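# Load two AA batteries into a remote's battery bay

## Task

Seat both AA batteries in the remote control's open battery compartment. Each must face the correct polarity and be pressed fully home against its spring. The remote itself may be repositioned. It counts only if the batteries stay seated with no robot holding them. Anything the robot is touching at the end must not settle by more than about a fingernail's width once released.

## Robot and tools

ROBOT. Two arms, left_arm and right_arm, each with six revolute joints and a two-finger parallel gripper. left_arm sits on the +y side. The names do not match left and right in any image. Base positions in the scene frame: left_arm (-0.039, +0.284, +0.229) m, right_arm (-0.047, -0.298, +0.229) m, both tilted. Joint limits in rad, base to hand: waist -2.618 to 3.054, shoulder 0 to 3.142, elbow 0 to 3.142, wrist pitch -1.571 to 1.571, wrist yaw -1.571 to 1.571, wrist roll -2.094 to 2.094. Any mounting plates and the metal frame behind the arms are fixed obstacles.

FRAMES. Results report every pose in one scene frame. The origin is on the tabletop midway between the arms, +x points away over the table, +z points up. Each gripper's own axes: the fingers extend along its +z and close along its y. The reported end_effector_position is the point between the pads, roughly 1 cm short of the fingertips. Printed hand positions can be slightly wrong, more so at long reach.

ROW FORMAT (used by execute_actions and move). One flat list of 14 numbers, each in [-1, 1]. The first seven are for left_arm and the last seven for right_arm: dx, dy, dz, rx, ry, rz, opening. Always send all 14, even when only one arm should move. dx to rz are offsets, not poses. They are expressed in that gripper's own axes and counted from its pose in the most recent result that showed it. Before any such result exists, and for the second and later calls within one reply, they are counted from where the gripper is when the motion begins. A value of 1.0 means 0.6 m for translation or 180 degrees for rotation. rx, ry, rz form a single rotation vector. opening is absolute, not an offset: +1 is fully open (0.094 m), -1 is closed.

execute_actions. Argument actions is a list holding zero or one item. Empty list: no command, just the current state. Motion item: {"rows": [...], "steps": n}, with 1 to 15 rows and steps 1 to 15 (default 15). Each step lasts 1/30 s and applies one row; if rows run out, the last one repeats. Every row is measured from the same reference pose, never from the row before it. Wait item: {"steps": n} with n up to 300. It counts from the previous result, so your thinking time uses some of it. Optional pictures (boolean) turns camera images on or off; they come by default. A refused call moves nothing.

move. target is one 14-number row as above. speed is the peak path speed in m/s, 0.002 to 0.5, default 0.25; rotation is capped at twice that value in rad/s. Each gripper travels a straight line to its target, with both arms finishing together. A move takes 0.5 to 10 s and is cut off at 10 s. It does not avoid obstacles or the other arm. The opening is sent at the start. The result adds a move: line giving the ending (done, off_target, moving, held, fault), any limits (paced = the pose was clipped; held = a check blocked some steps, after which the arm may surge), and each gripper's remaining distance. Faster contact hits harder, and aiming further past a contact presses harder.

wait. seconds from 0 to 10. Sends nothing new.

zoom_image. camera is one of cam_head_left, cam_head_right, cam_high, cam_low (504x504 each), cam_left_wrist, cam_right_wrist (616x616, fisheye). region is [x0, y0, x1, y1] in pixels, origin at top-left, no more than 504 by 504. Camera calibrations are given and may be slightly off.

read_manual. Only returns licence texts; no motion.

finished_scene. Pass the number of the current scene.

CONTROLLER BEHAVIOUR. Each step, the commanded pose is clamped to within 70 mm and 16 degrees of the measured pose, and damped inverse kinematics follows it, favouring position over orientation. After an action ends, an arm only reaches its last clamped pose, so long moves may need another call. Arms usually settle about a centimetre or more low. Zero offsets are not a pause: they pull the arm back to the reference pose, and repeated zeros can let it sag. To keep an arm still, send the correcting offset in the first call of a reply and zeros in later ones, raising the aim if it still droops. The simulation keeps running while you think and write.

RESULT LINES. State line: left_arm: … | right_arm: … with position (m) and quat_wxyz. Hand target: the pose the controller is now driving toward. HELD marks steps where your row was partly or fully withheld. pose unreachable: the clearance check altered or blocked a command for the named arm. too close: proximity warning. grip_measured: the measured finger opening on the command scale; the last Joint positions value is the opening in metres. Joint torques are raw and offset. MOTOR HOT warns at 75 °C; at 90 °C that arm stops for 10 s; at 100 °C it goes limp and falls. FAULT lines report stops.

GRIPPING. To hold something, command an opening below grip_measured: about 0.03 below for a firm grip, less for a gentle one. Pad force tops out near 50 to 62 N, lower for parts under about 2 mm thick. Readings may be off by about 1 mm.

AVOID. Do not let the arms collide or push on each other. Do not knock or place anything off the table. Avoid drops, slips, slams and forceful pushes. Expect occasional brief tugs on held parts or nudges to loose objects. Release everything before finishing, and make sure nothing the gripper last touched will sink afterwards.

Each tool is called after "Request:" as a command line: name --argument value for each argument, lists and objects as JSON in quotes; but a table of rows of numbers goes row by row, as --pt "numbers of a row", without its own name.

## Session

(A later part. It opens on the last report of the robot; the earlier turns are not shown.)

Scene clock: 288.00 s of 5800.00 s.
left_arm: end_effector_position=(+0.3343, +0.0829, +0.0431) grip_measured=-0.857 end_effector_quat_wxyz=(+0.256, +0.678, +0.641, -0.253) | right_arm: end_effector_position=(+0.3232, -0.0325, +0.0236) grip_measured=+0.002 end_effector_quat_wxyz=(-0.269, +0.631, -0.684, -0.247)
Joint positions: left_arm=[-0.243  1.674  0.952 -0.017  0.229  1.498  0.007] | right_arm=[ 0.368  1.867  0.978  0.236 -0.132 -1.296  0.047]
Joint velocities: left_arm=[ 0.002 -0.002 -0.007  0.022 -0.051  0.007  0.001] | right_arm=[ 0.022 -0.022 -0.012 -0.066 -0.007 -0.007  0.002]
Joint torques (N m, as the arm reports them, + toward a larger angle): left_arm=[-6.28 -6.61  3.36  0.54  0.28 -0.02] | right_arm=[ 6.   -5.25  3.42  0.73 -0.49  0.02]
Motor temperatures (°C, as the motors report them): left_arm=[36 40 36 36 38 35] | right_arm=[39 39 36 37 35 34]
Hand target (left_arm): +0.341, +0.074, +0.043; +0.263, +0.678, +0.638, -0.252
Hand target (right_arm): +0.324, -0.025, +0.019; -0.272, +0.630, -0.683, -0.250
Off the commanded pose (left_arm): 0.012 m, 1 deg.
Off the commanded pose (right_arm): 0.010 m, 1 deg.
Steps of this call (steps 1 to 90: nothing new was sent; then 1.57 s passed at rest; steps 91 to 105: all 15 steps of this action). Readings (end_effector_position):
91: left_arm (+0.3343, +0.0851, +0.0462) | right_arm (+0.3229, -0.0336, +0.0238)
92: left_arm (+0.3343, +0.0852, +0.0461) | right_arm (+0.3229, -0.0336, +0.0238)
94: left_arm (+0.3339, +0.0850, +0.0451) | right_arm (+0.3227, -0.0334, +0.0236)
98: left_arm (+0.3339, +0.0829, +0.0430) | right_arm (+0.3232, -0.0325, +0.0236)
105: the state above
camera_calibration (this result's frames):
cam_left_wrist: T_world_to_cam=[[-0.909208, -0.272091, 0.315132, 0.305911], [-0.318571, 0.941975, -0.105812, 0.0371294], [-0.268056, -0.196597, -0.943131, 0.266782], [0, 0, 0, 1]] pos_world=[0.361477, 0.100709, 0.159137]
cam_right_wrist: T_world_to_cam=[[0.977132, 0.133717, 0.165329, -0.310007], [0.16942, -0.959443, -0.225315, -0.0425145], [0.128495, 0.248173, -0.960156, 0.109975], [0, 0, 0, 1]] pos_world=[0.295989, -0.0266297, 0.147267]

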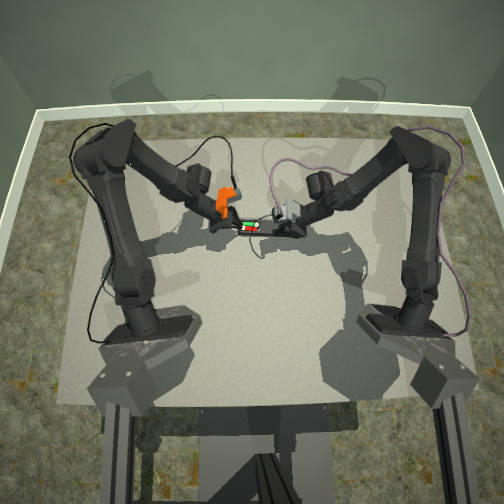

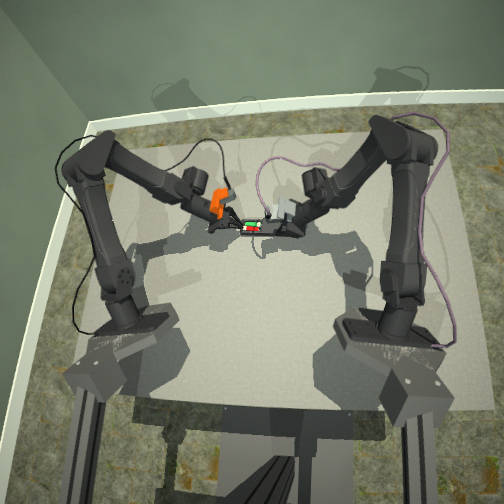

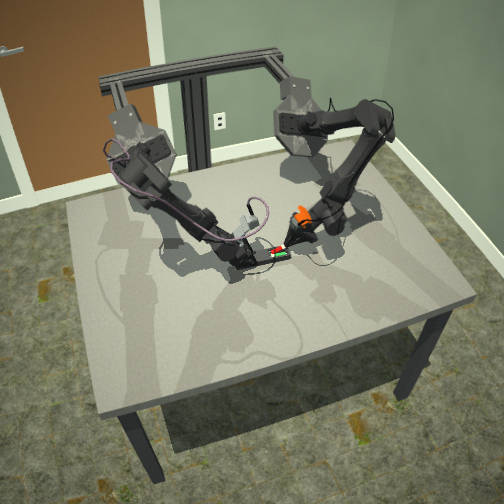

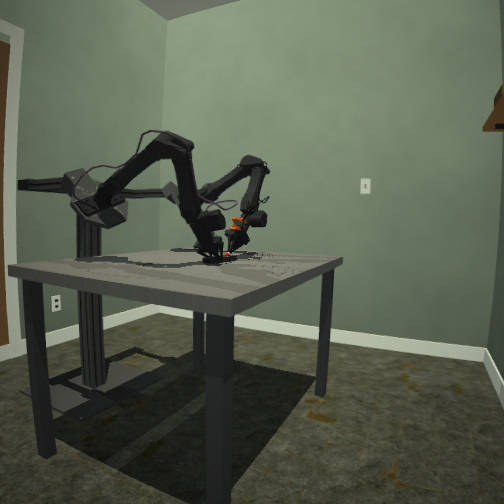

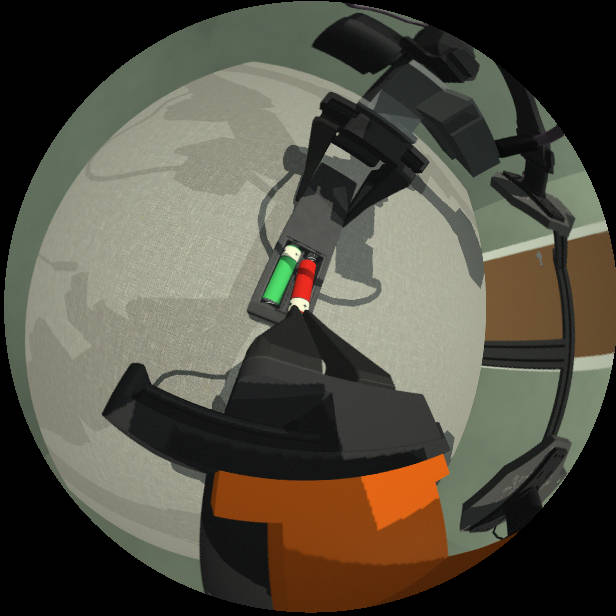

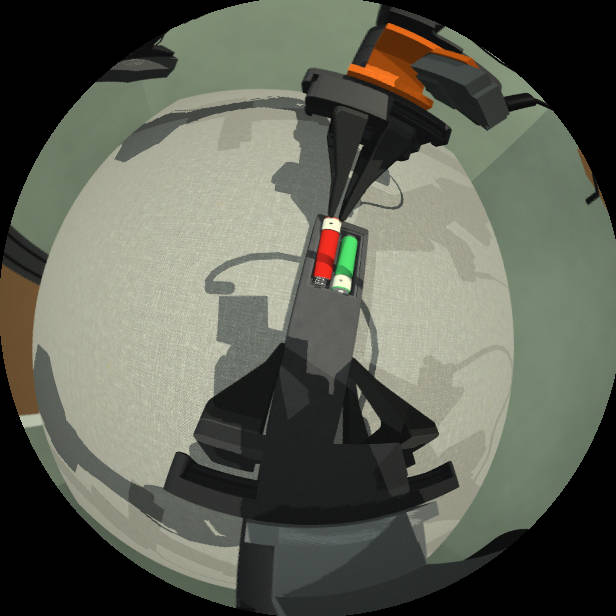

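Request:
execute_actions --actions '[{"rows":[[-0.011,0.012,0.013,-0.002,-0.003,0.001,-0.86,-0.004,-0.002,0.016,0,-0.003,0,-0.03],[-0.012,0.011,0.015,-0.002,-0.004,0.001,-0.86,-0.004,-0.002,0.016,0,-0.003,0,-0.03],[-0.012,0.011,0.017,-0.002,-0.004,0.001,-0.86,-0.004,-0.002,0.017,0,-0.003,0,-0.03],[-0.013,0.010,0.019,-0.002,-0.005,0.001,-0.86,-0.004,-0.002,0.017,0,-0.003,0,-0.03],[-0.013,0.010,0.021,-0.002,-0.005,0.001,-0.86,-0.004,-0.002,0.018,0,-0.003,0,-0.03],[-0.014,0.009,0.023,-0.002,-0.006,0.001,-0.86,-0.004,-0.002,0.018,0,-0.003,0,-0.03],[-0.014,0.009,0.025,-0.002,-0.006,0.001,-0.86,-0.004,-0.002,0.019,0,-0.003,0,-0.03],[-0.015,0.008,0.027,-0.002,-0.007,0.001,-0.86,-0.004,-0.002,0.019,0,-0.003,0,-0.03],[-0.015,0.008,0.029,-0.002,-0.007,0.001,-0.86,-0.004,-0.002,0.019,0,-0.003,0,-0.03],[-0.016,0.008,0.031,-0.002,-0.008,0.001,-0.86,-0.004,-0.002,0.019,0,-0.003,0,-0.03]],"steps":15}]'

Request:
zoom_image --camera "cam_left_wrist" --region '[220,180,400,360]'

Request:
zoom_image --camera "cam_right_wrist" --region '[250,140,430,320]'

Scene clock: 293.37 s of 5800.00 s.
left_arm: end_effector_position=(+0.3341, +0.0771, +0.0368) grip_measured=-0.857 end_effector_quat_wxyz=(+0.256, +0.676, +0.643, -0.253) | right_arm: end_effector_position=(+0.3237, -0.0323, +0.0236) grip_measured=+0.002 end_effector_quat_wxyz=(-0.269, +0.632, -0.684, -0.248)
Joint positions: left_arm=[-0.248  1.706  0.961  0.009  0.227  1.488  0.007] | right_arm=[ 0.368  1.868  0.982  0.233 -0.132 -1.296  0.047]
Joint velocities: left_arm=[ 0.002 -0.012  0.017 -0.007 -0.037 -0.037  0.   ] | right_arm=[ 0.002 -0.012 -0.012 -0.066 -0.022 -0.066  0.   ]
Joint torques (N m, as the arm reports them, + toward a larger angle): left_arm=[-6.84 -5.69  3.15  0.64  0.4  -0.07] | right_arm=[ 6.05 -4.72  3.62  0.78 -0.49  0.02]
Motor temperatures (°C, as the motors report them): left_arm=[36 40 36 36 37 35] | right_arm=[39 39 36 37 35 34]
Hand target (left_arm): +0.338, +0.063, +0.036; +0.267, +0.675, +0.638, -0.259
Hand target (right_arm): +0.325, -0.024, +0.017; -0.272, +0.630, -0.683, -0.250
Off the commanded pose (left_arm): 0.015 m, 1 deg.
Off the commanded pose (right_arm): 0.011 m, 1 deg.
Steps of this call (steps 1 to 90: nothing new was sent; then 1.87 s passed at rest; steps 91 to 105: all 15 steps of this action). Readings (end_effector_position):
91: left_arm (+0.3343, +0.0829, +0.0431) | right_arm (+0.3232, -0.0325, +0.0236)
92: left_arm (+0.3340, +0.0828, +0.0429) | right_arm (+0.3232, -0.0325, +0.0236)
94: left_arm (+0.3331, +0.0821, +0.0425) | right_arm (+0.3232, -0.0325, +0.0236)
98: left_arm (+0.3329, +0.0803, +0.0393) | right_arm (+0.3236, -0.0323, +0.0236)
105: the state above
camera_calibration (this result's frames):
cam_left_wrist: T_world_to_cam=[[-0.90681, -0.277118, 0.317649, 0.305691], [-0.32452, 0.939866, -0.106485, 0.0440221], [-0.269039, -0.199645, -0.94221, 0.260157], [0, 0, 0, 1]] pos_world=[0.361482, 0.0952767, 0.152708]
cam_right_wrist: T_world_to_cam=[[0.977197, 0.134382, 0.164398, -0.31045], [0.169875, -0.959293, -0.225611, -0.0425277], [0.127388, 0.248394, -0.960246, 0.110213], [0, 0, 0, 1]] pos_world=[0.296556, -0.0264539, 0.147274]

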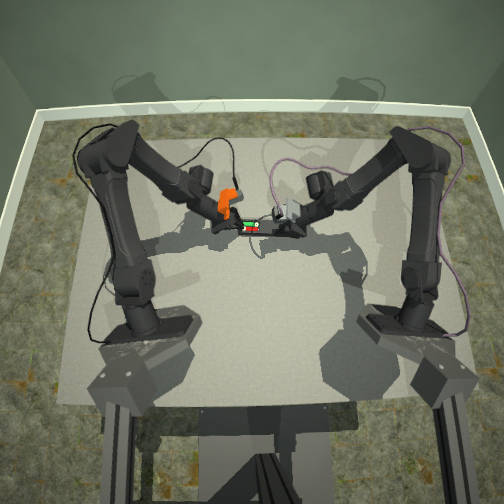

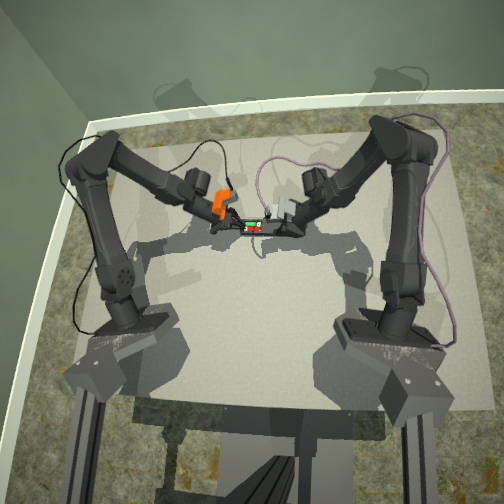

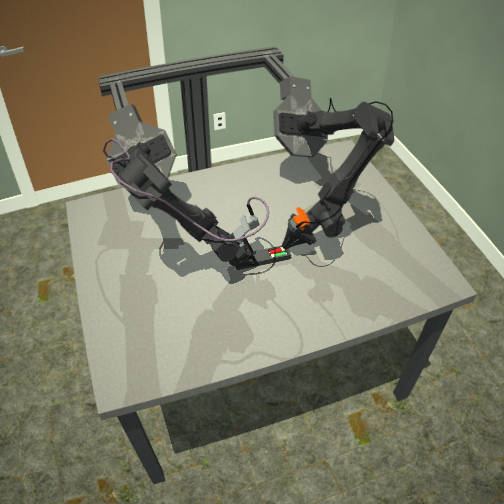

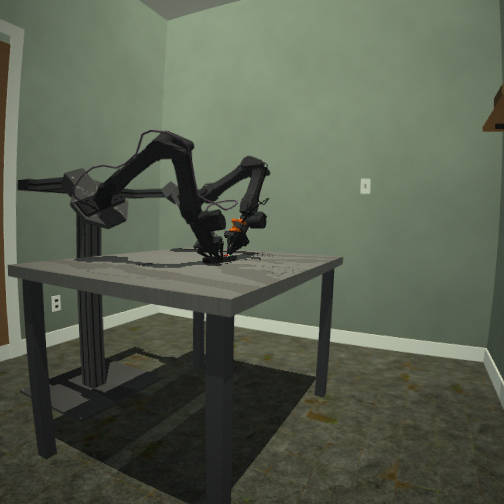

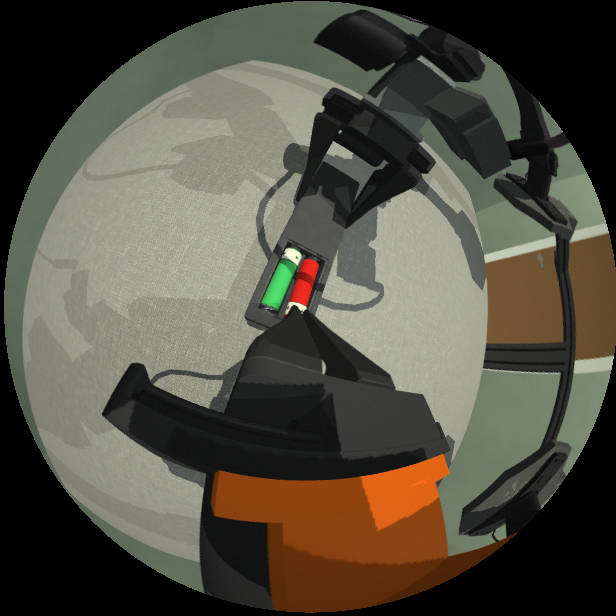

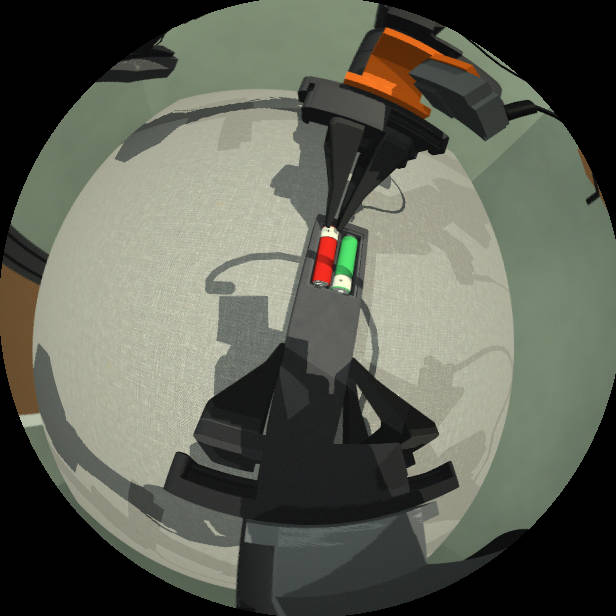

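Region (220, 180, 400, 360) of cam_left_wrist's 616x616 image, scaled by 2.800, with more detail than that image has.

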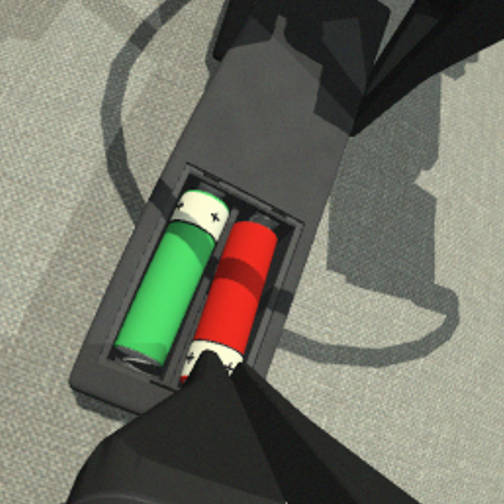

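Region (250, 140, 430, 320) of cam_right_wrist's 616x616 image, scaled by 2.800, with more detail than that image has.

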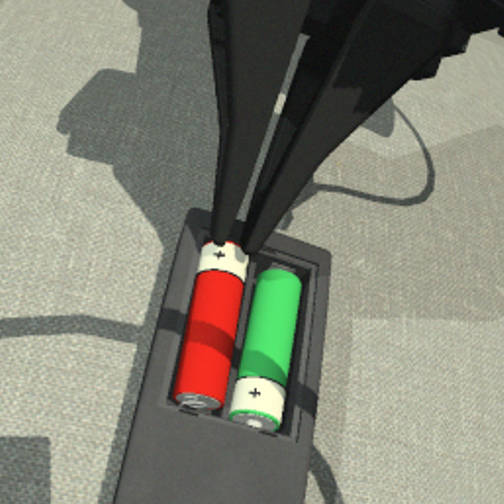

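Nearly in; pushing a bit more to seat it.

Request:
execute_actions --actions '[{"rows":[[-0.016,0.008,0.019,-0.002,-0.008,0.002,-0.88,-0.004,-0.001,0.019,0,-0.003,0,-0.03],[-0.016,0.007,0.021,-0.002,-0.008,0.002,-0.89,-0.004,-0.001,0.019,0,-0.003,0,-0.03],[-0.016,0.006,0.023,-0.002,-0.008,0.002,-0.9,-0.004,-0.001,0.019,0,-0.003,0,-0.03],[-0.016,0.006,0.025,-0.002,-0.008,0.002,-0.9,-0.004,-0.001,0.019,0,-0.003,0,-0.03],[-0.016,0.005,0.027,-0.002,-0.008,0.002,-0.9,-0.004,-0.001,0.019,0,-0.003,0,-0.03],[-0.016,0.005,0.029,-0.002,-0.008,0.002,-0.9,-0.004,-0.001,0.019,0,-0.003,0,-0.03],[-0.016,0.005,0.031,-0.002,-0.008,0.002,-0.9,-0.004,-0.001,0.019,0,-0.003,0,-0.03]],"steps":15}]'

Request:
zoom_image --camera "cam_left_wrist" --region '[220,180,400,360]'

Request:
zoom_image --camera "cam_right_wrist" --region '[250,140,430,320]'

Scene clock: 297.60 s of 5800.00 s.
left_arm: end_effector_position=(+0.3346, +0.0739, +0.0350) grip_measured=-0.897 end_effector_quat_wxyz=(+0.259, +0.673, +0.645, -0.253) | right_arm: end_effector_position=(+0.3237, -0.0322, +0.0236) grip_measured=+0.002 end_effector_quat_wxyz=(-0.269, +0.631, -0.684, -0.248)
Joint positions: left_arm=[-0.253  1.718  0.961  0.029  0.227  1.479  0.005] | right_arm=[ 0.368  1.868  0.982  0.233 -0.133 -1.296  0.047]
Joint velocities: left_arm=[ 0.002 -0.007  0.002 -0.022 -0.081  0.022  0.   ] | right_arm=[-0.002 -0.022  0.002 -0.081  0.022  0.007 -0.   ]
Joint torques (N m, as the arm reports them, + toward a larger angle): left_arm=[-6.91 -4.43  3.26  0.78  0.35 -0.03] | right_arm=[ 6.1  -4.64  3.7   0.76 -0.49  0.02]
Motor temperatures (°C, as the motors report them): left_arm=[36 40 36 36 38 35] | right_arm=[39 39 36 37 35 34]
Hand target (left_arm): +0.335, +0.058, +0.030; +0.267, +0.673, +0.639, -0.259
Hand target (right_arm): +0.325, -0.023, +0.017; -0.272, +0.630, -0.683, -0.251
Off the commanded pose (left_arm): 0.017 m, 1 deg.
Off the commanded pose (right_arm): 0.012 m, 1 deg.
Steps of this call (steps 1 to 90: nothing new was sent; then 0.73 s passed at rest; steps 91 to 105: all 15 steps of this action). Readings (end_effector_position):
91: left_arm (+0.3342, +0.0771, +0.0368) | right_arm (+0.3237, -0.0323, +0.0236)
92: left_arm (+0.3343, +0.0771, +0.0368) | right_arm (+0.3237, -0.0323, +0.0236)
94: left_arm (+0.3343, +0.0766, +0.0362) | right_arm (+0.3237, -0.0323, +0.0236)
98: left_arm (+0.3346, +0.0739, +0.0350) | right_arm (+0.3237, -0.0322, +0.0236)
105: the state above
camera_calibration (this result's frames):
cam_left_wrist: T_world_to_cam=[[-0.905319, -0.282818, 0.316879, 0.305724], [-0.331506, 0.936912, -0.110904, 0.0497799], [-0.265522, -0.20545, -0.94196, 0.257246], [0, 0, 0, 1]] pos_world=[0.361585, 0.0926764, 0.150959]
cam_right_wrist: T_world_to_cam=[[0.977196, 0.134389, 0.164403, -0.310449], [0.169932, -0.959197, -0.225976, -0.0424748], [0.127326, 0.24876, -0.96016, 0.110275], [0, 0, 0, 1]] pos_world=[0.296546, -0.0264526, 0.147322]

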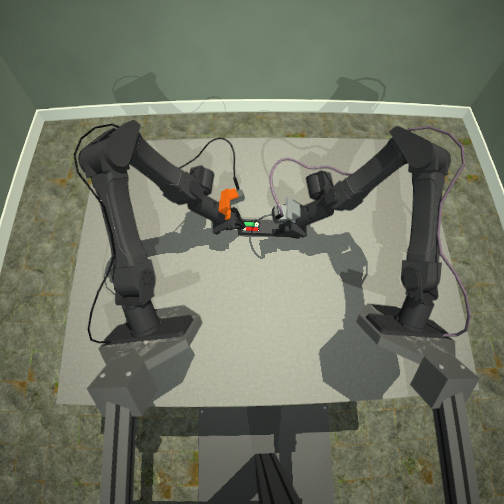

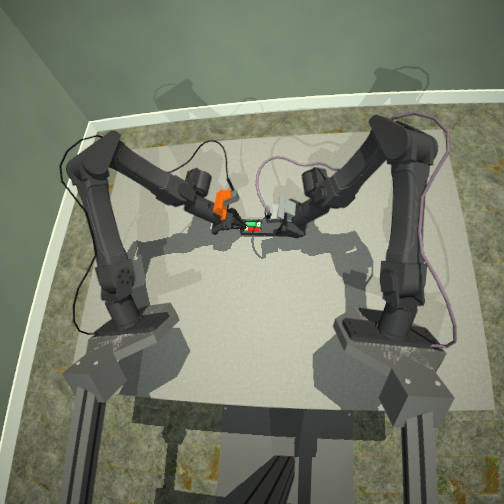

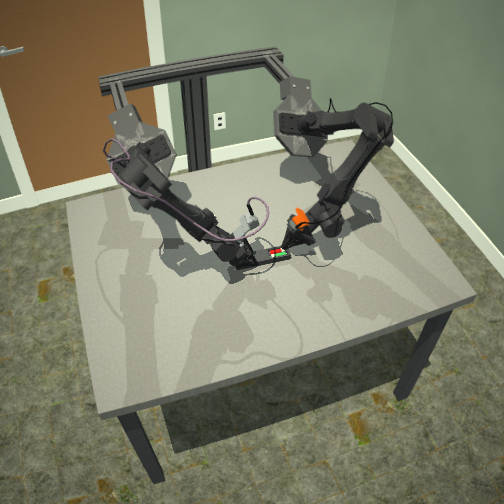

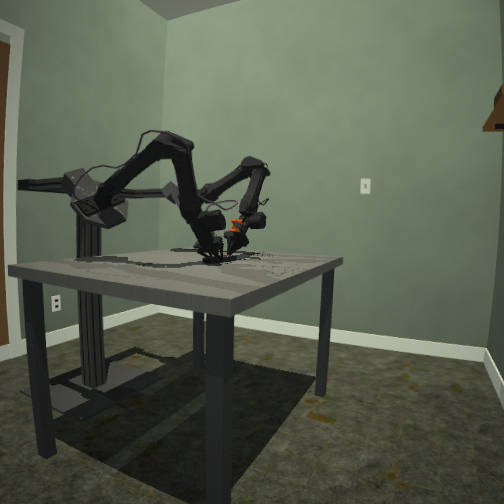

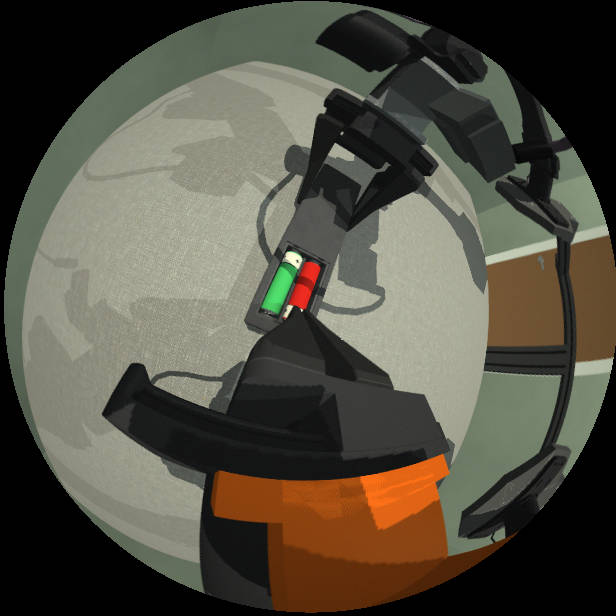

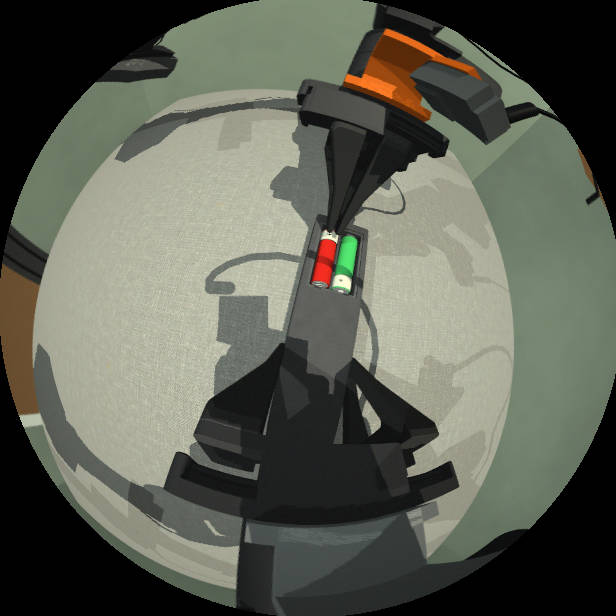

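Region (220, 180, 400, 360) of cam_left_wrist's 616x616 image, scaled by 2.800, with more detail than that image has.

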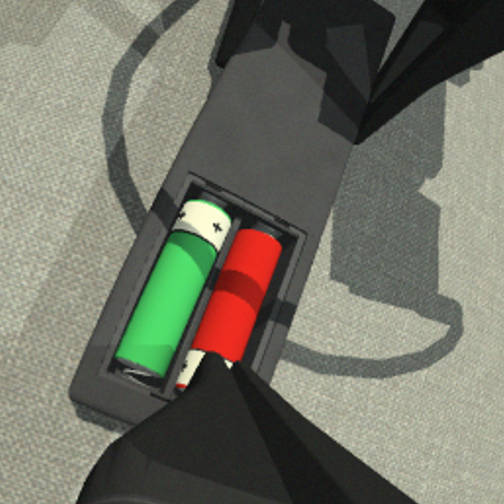

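Region (250, 140, 430, 320) of cam_right_wrist's 616x616 image, scaled by 2.800, with more detail than that image has.

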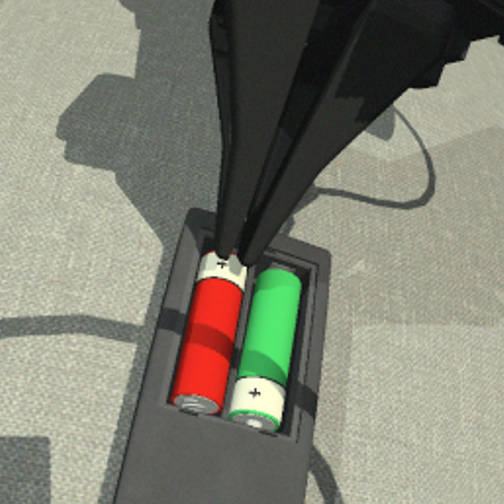

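It looks parallel and seated, so I'm retracting the left arm.

Request:
move --target '[-0.03,0,-0.1,0,0,0,-0.9,-0.003,0,0.003,0,0,0,-0.03]' --speed 0.08

Request:
zoom_image --camera "cam_left_wrist" --region '[220,160,400,340]'

Request:
zoom_image --camera "cam_right_wrist" --region '[270,180,410,320]'

Scene clock: 301.13 s of 5800.00 s.
left_arm: end_effector_position=(+0.3512, +0.1045, +0.0898) grip_measured=-0.897 end_effector_quat_wxyz=(+0.270, +0.670, +0.649, -0.239) | right_arm: end_effector_position=(+0.3240, -0.0323, +0.0238) grip_measured=+0.002 end_effector_quat_wxyz=(-0.269, +0.631, -0.684, -0.248)
Joint positions: left_arm=[-0.252  1.486  0.931 -0.138  0.217  1.475  0.005] | right_arm=[ 0.368  1.867  0.982  0.233 -0.133 -1.296  0.047]
Joint velocities: left_arm=[ 0.007 -0.002  0.002 -0.007  0.022  0.007 -0.   ] | right_arm=[ 0.007 -0.002 -0.002 -0.022  0.066 -0.022 -0.   ]
Joint torques (N m, as the arm reports them, + toward a larger angle): left_arm=[-5.3  -9.09  0.36  0.4   0.32 -0.02] | right_arm=[ 6.04 -7.58  2.15  0.6  -0.38  0.02]
Motor temperatures (°C, as the motors report them): left_arm=[36 40 36 36 37 35] | right_arm=[39 39 36 37 35 34]
Hand target (left_arm): +0.336, +0.101, +0.092; +0.259, +0.673, +0.645, -0.253
Hand target (right_arm): +0.324, -0.030, +0.024; -0.269, +0.631, -0.684, -0.248
Off the commanded pose (left_arm): 0.017 m, 2 deg.
Off the commanded pose (right_arm): 0.003 m, 0 deg.
move: off_target (left_arm)
camera_calibration (this result's frames):
cam_left_wrist: T_world_to_cam=[[-0.90776, -0.303979, 0.289081, 0.317659], [-0.348449, 0.930103, -0.116149, 0.0398024], [-0.233568, -0.206165, -0.950233, 0.309187], [0, 0, 0, 1]] pos_world=[0.374444, 0.123285, 0.206593]
cam_right_wrist: T_world_to_cam=[[0.977151, 0.133952, 0.165026, -0.310769], [0.169667, -0.959233, -0.226022, -0.0424588], [0.128023, 0.248857, -0.960042, 0.110235], [0, 0, 0, 1]] pos_world=[0.29676, -0.0265324, 0.147519]

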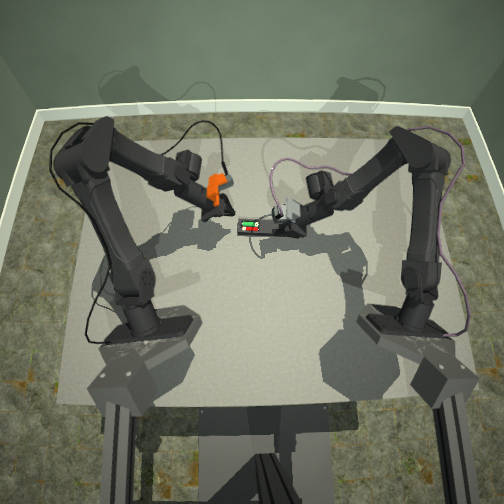

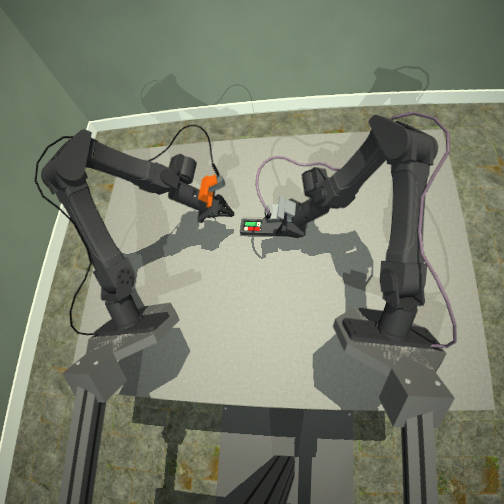

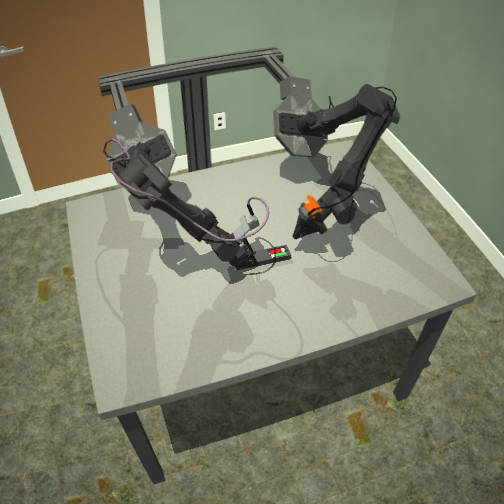

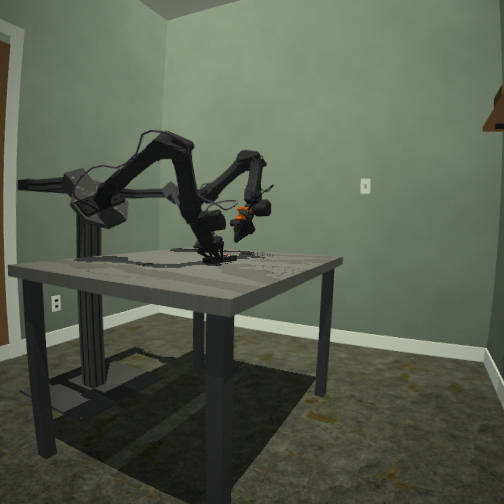

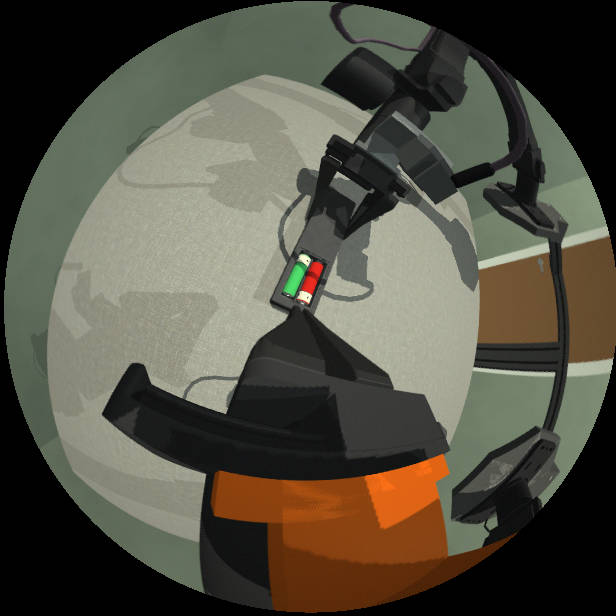

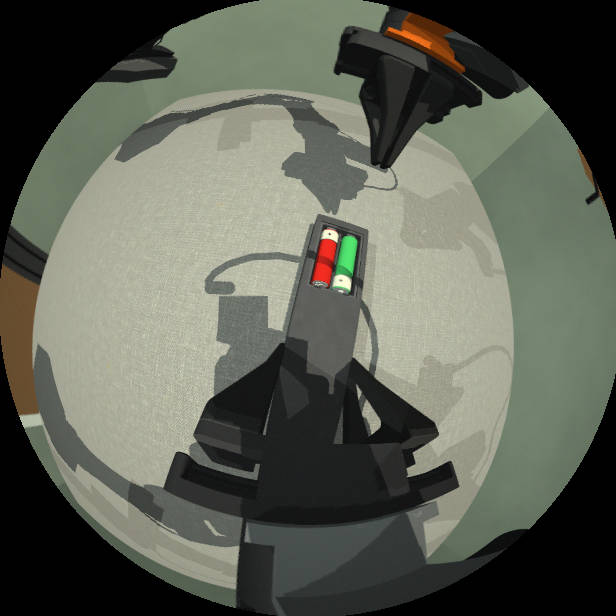

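Region (220, 160, 400, 340) of cam_left_wrist's 616x616 image, scaled by 2.800, with more detail than that image has.

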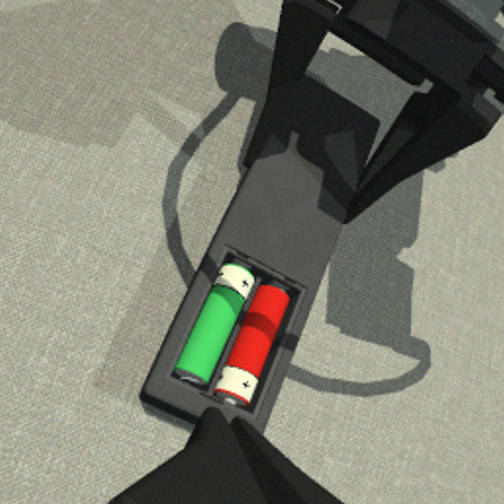

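Region (270, 180, 410, 320) of cam_right_wrist's 616x616 image, scaled by 3.600, with more detail than that image has.

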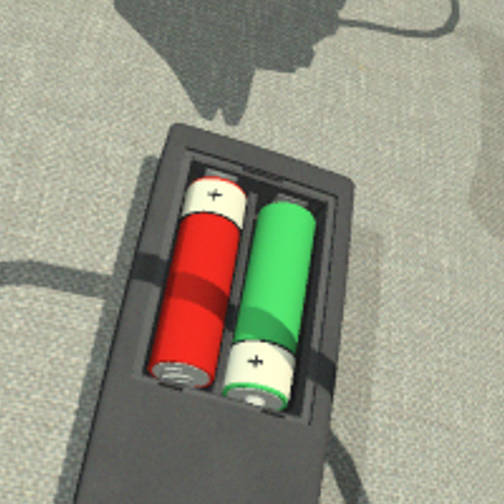

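Both batteries are seated. Next I'll release the remote.

Request:
execute_actions --actions '[{"rows":[[0,0,0,0,0,0,-0.9,0,0,0,0,0,0,0.7]],"steps":10}]' --pictures false

Request:
move --target '[0,0,0,0,0,0,-0.9,0,0,-0.1,0,0,0,0.7]' --speed 0.1

Scene clock: 303.17 s of 5800.00 s.
left_arm: end_effector_position=(+0.3509, +0.1045, +0.0898) grip_measured=-0.897 end_effector_quat_wxyz=(+0.269, +0.670, +0.649, -0.239) | right_arm: end_effector_position=(+0.3248, -0.0341, +0.0224) grip_measured=+0.698 end_effector_quat_wxyz=(-0.268, +0.631, -0.686, -0.245)
Joint positions: left_arm=[-0.252  1.486  0.931 -0.139  0.217  1.475  0.005] | right_arm=[ 0.365  1.867  0.982  0.234 -0.129 -1.296  0.08 ]
Joint velocities: left_arm=[-0.012 -0.002 -0.002  0.051 -0.066 -0.037  0.001] | right_arm=[-0.002 -0.002 -0.002  0.081 -0.081  0.037  0.001]
Joint torques (N m, as the arm reports them, + toward a larger angle): left_arm=[-3.93 -8.23  2.17  0.56  0.32  0.01] | right_arm=[ 5.95 -8.11  1.76  0.57 -0.5  -0.01]
Motor temperatures (°C, as the motors report them): left_arm=[36 40 36 36 37 35] | right_arm=[39 39 36 37 35 34]
Hand target (left_arm): +0.351, +0.104, +0.090; +0.270, +0.670, +0.649, -0.239
Hand target (right_arm): +0.324, -0.032, +0.024; -0.269, +0.631, -0.684, -0.248
Off the commanded pose (left_arm): 0.000 m, 0 deg.
Off the commanded pose (right_arm): 0.002 m, 0 deg.
Steps of this call (steps 1 to 51: nothing new was sent; steps 52 to 61: all 10 steps of this action). Readings (end_effector_position):
52: left_arm (+0.3509, +0.1045, +0.0898) | right_arm (+0.3241, -0.0323, +0.0238)
53: left_arm (+0.3509, +0.1045, +0.0898) | right_arm (+0.3243, -0.0327, +0.0235)
55: left_arm (+0.3509, +0.1045, +0.0898) | right_arm (+0.3246, -0.0337, +0.0228)
59: left_arm (+0.3509, +0.1045, +0.0898) | right_arm (+0.3248, -0.0341, +0.0224)
61: the state above

Scene clock: 304.53 s of 5800.00 s.
left_arm: end_effector_position=(+0.3509, +0.1045, +0.0898) grip_measured=-0.897 end_effector_quat_wxyz=(+0.269, +0.670, +0.649, -0.239) | right_arm: end_effector_position=(+0.3287, -0.0750, +0.0620) grip_measured=+0.698 end_effector_quat_wxyz=(-0.268, +0.627, -0.693, -0.233)
Joint positions: left_arm=[-0.252  1.486  0.931 -0.139  0.217  1.475  0.005] | right_arm=[ 0.339  1.638  0.871  0.13  -0.127 -1.301  0.08 ]
Joint velocities: left_arm=[ 0.002 -0.007 -0.007  0.007 -0.022  0.007  0.001] | right_arm=[-0.007 -0.012  0.017 -0.022 -0.081 -0.022 -0.   ]
Joint torques (N m, as the arm reports them, + toward a larger angle): left_arm=[-3.94 -8.23  2.17  0.54  0.32  0.02] | right_arm=[ 4.66 -8.96  1.07  0.45 -0.64 -0.1 ]
Motor temperatures (°C, as the motors report them): left_arm=[36 40 36 36 37 35] | right_arm=[39 39 36 37 35 34]
Hand target (left_arm): +0.351, +0.105, +0.090; +0.269, +0.670, +0.649, -0.239
Hand target (right_arm): +0.321, -0.074, +0.066; +0.268, -0.631, +0.686, +0.245
Off the commanded pose (left_arm): 0.000 m, 0 deg.
Off the commanded pose (right_arm): 0.009 m, 2 deg.
move: done
camera_calibration (this result's frames):
cam_left_wrist: T_world_to_cam=[[-0.907604, -0.303362, 0.290218, 0.317124], [-0.347911, 0.930385, -0.115508, 0.0393642], [-0.234974, -0.205805, -0.949964, 0.309498], [0, 0, 0, 1]] pos_world=[0.374242, 0.123276, 0.206524]
cam_right_wrist: T_world_to_cam=[[0.978662, 0.113803, 0.171081, -0.318378], [0.147789, -0.968316, -0.201302, -0.0705696], [0.142752, 0.222291, -0.964473, 0.150319], [0, 0, 0, 1]] pos_world=[0.300556, -0.0655159, 0.185241]

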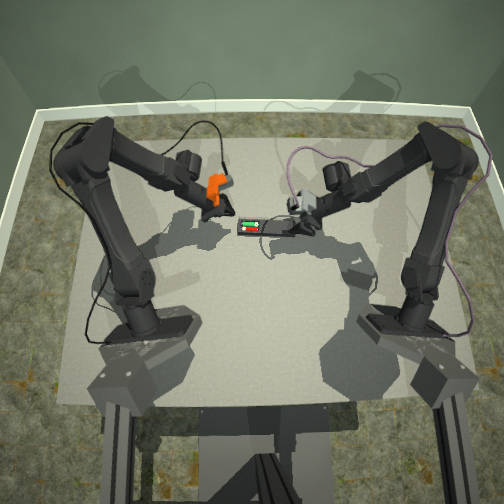

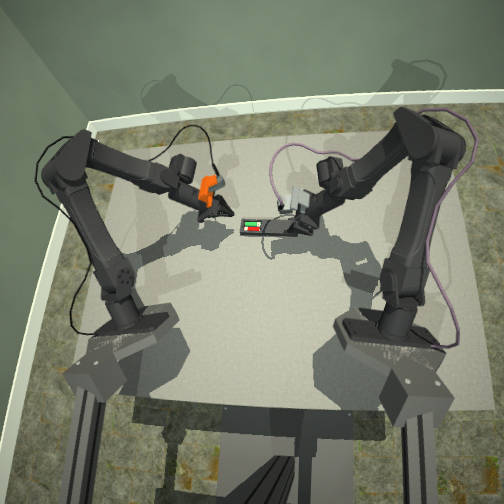

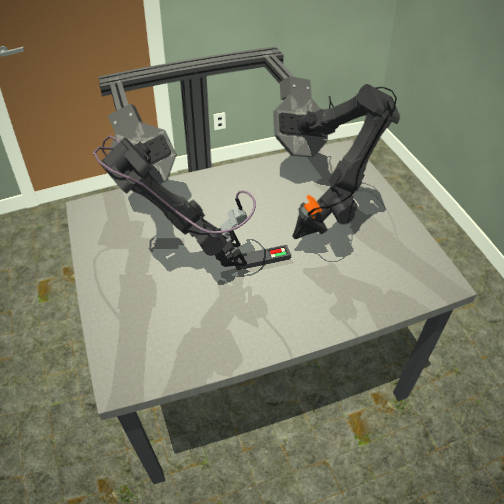

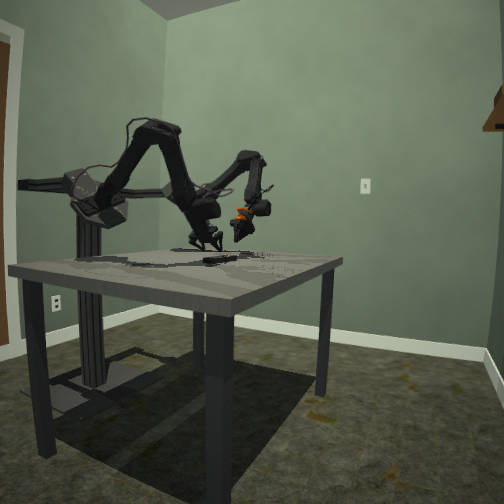

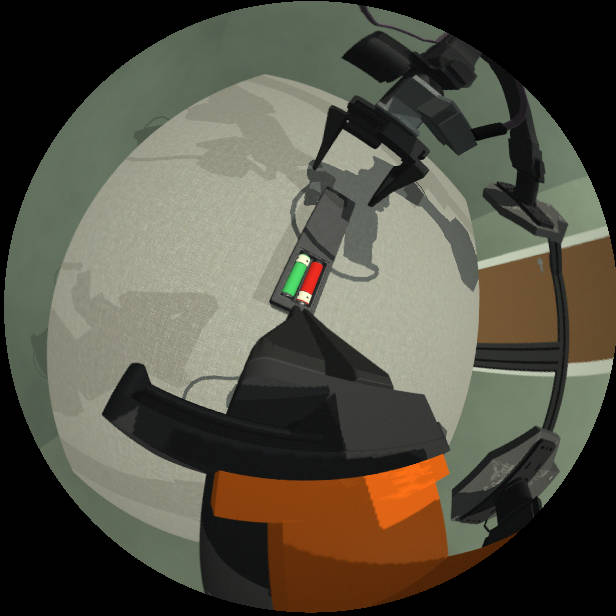

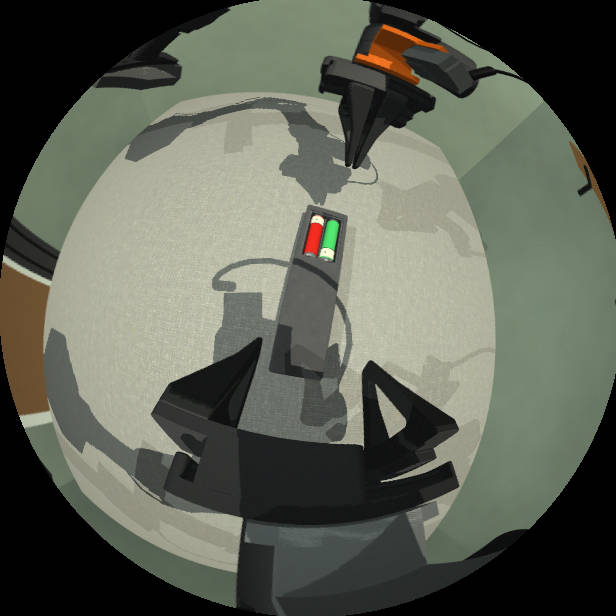

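Request:
zoom_image --camera "cam_low" --region '[195,240,255,275]'

Request:
zoom_image --camera "cam_high" --region '[250,230,310,280]'

Region (195, 240, 255, 275) of cam_low's 504x504 image, scaled by 8.400, with more detail than that image has; it fills the top 294 rows of this view, and the rest is white.

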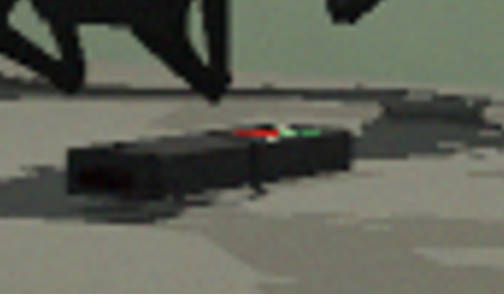

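Region (250, 230, 310, 280) of cam_high's 504x504 image, scaled by 8.400, with more detail than that image has.

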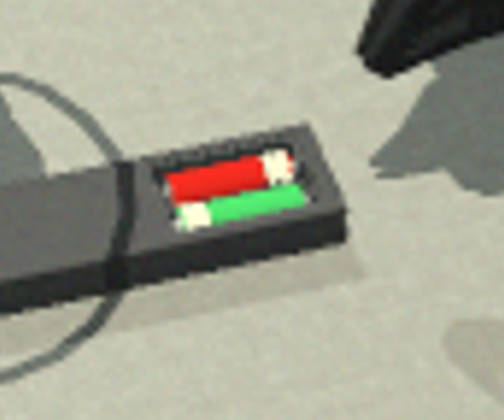

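Request:
finished_scene --scene 2

The scene is finished: the task was done.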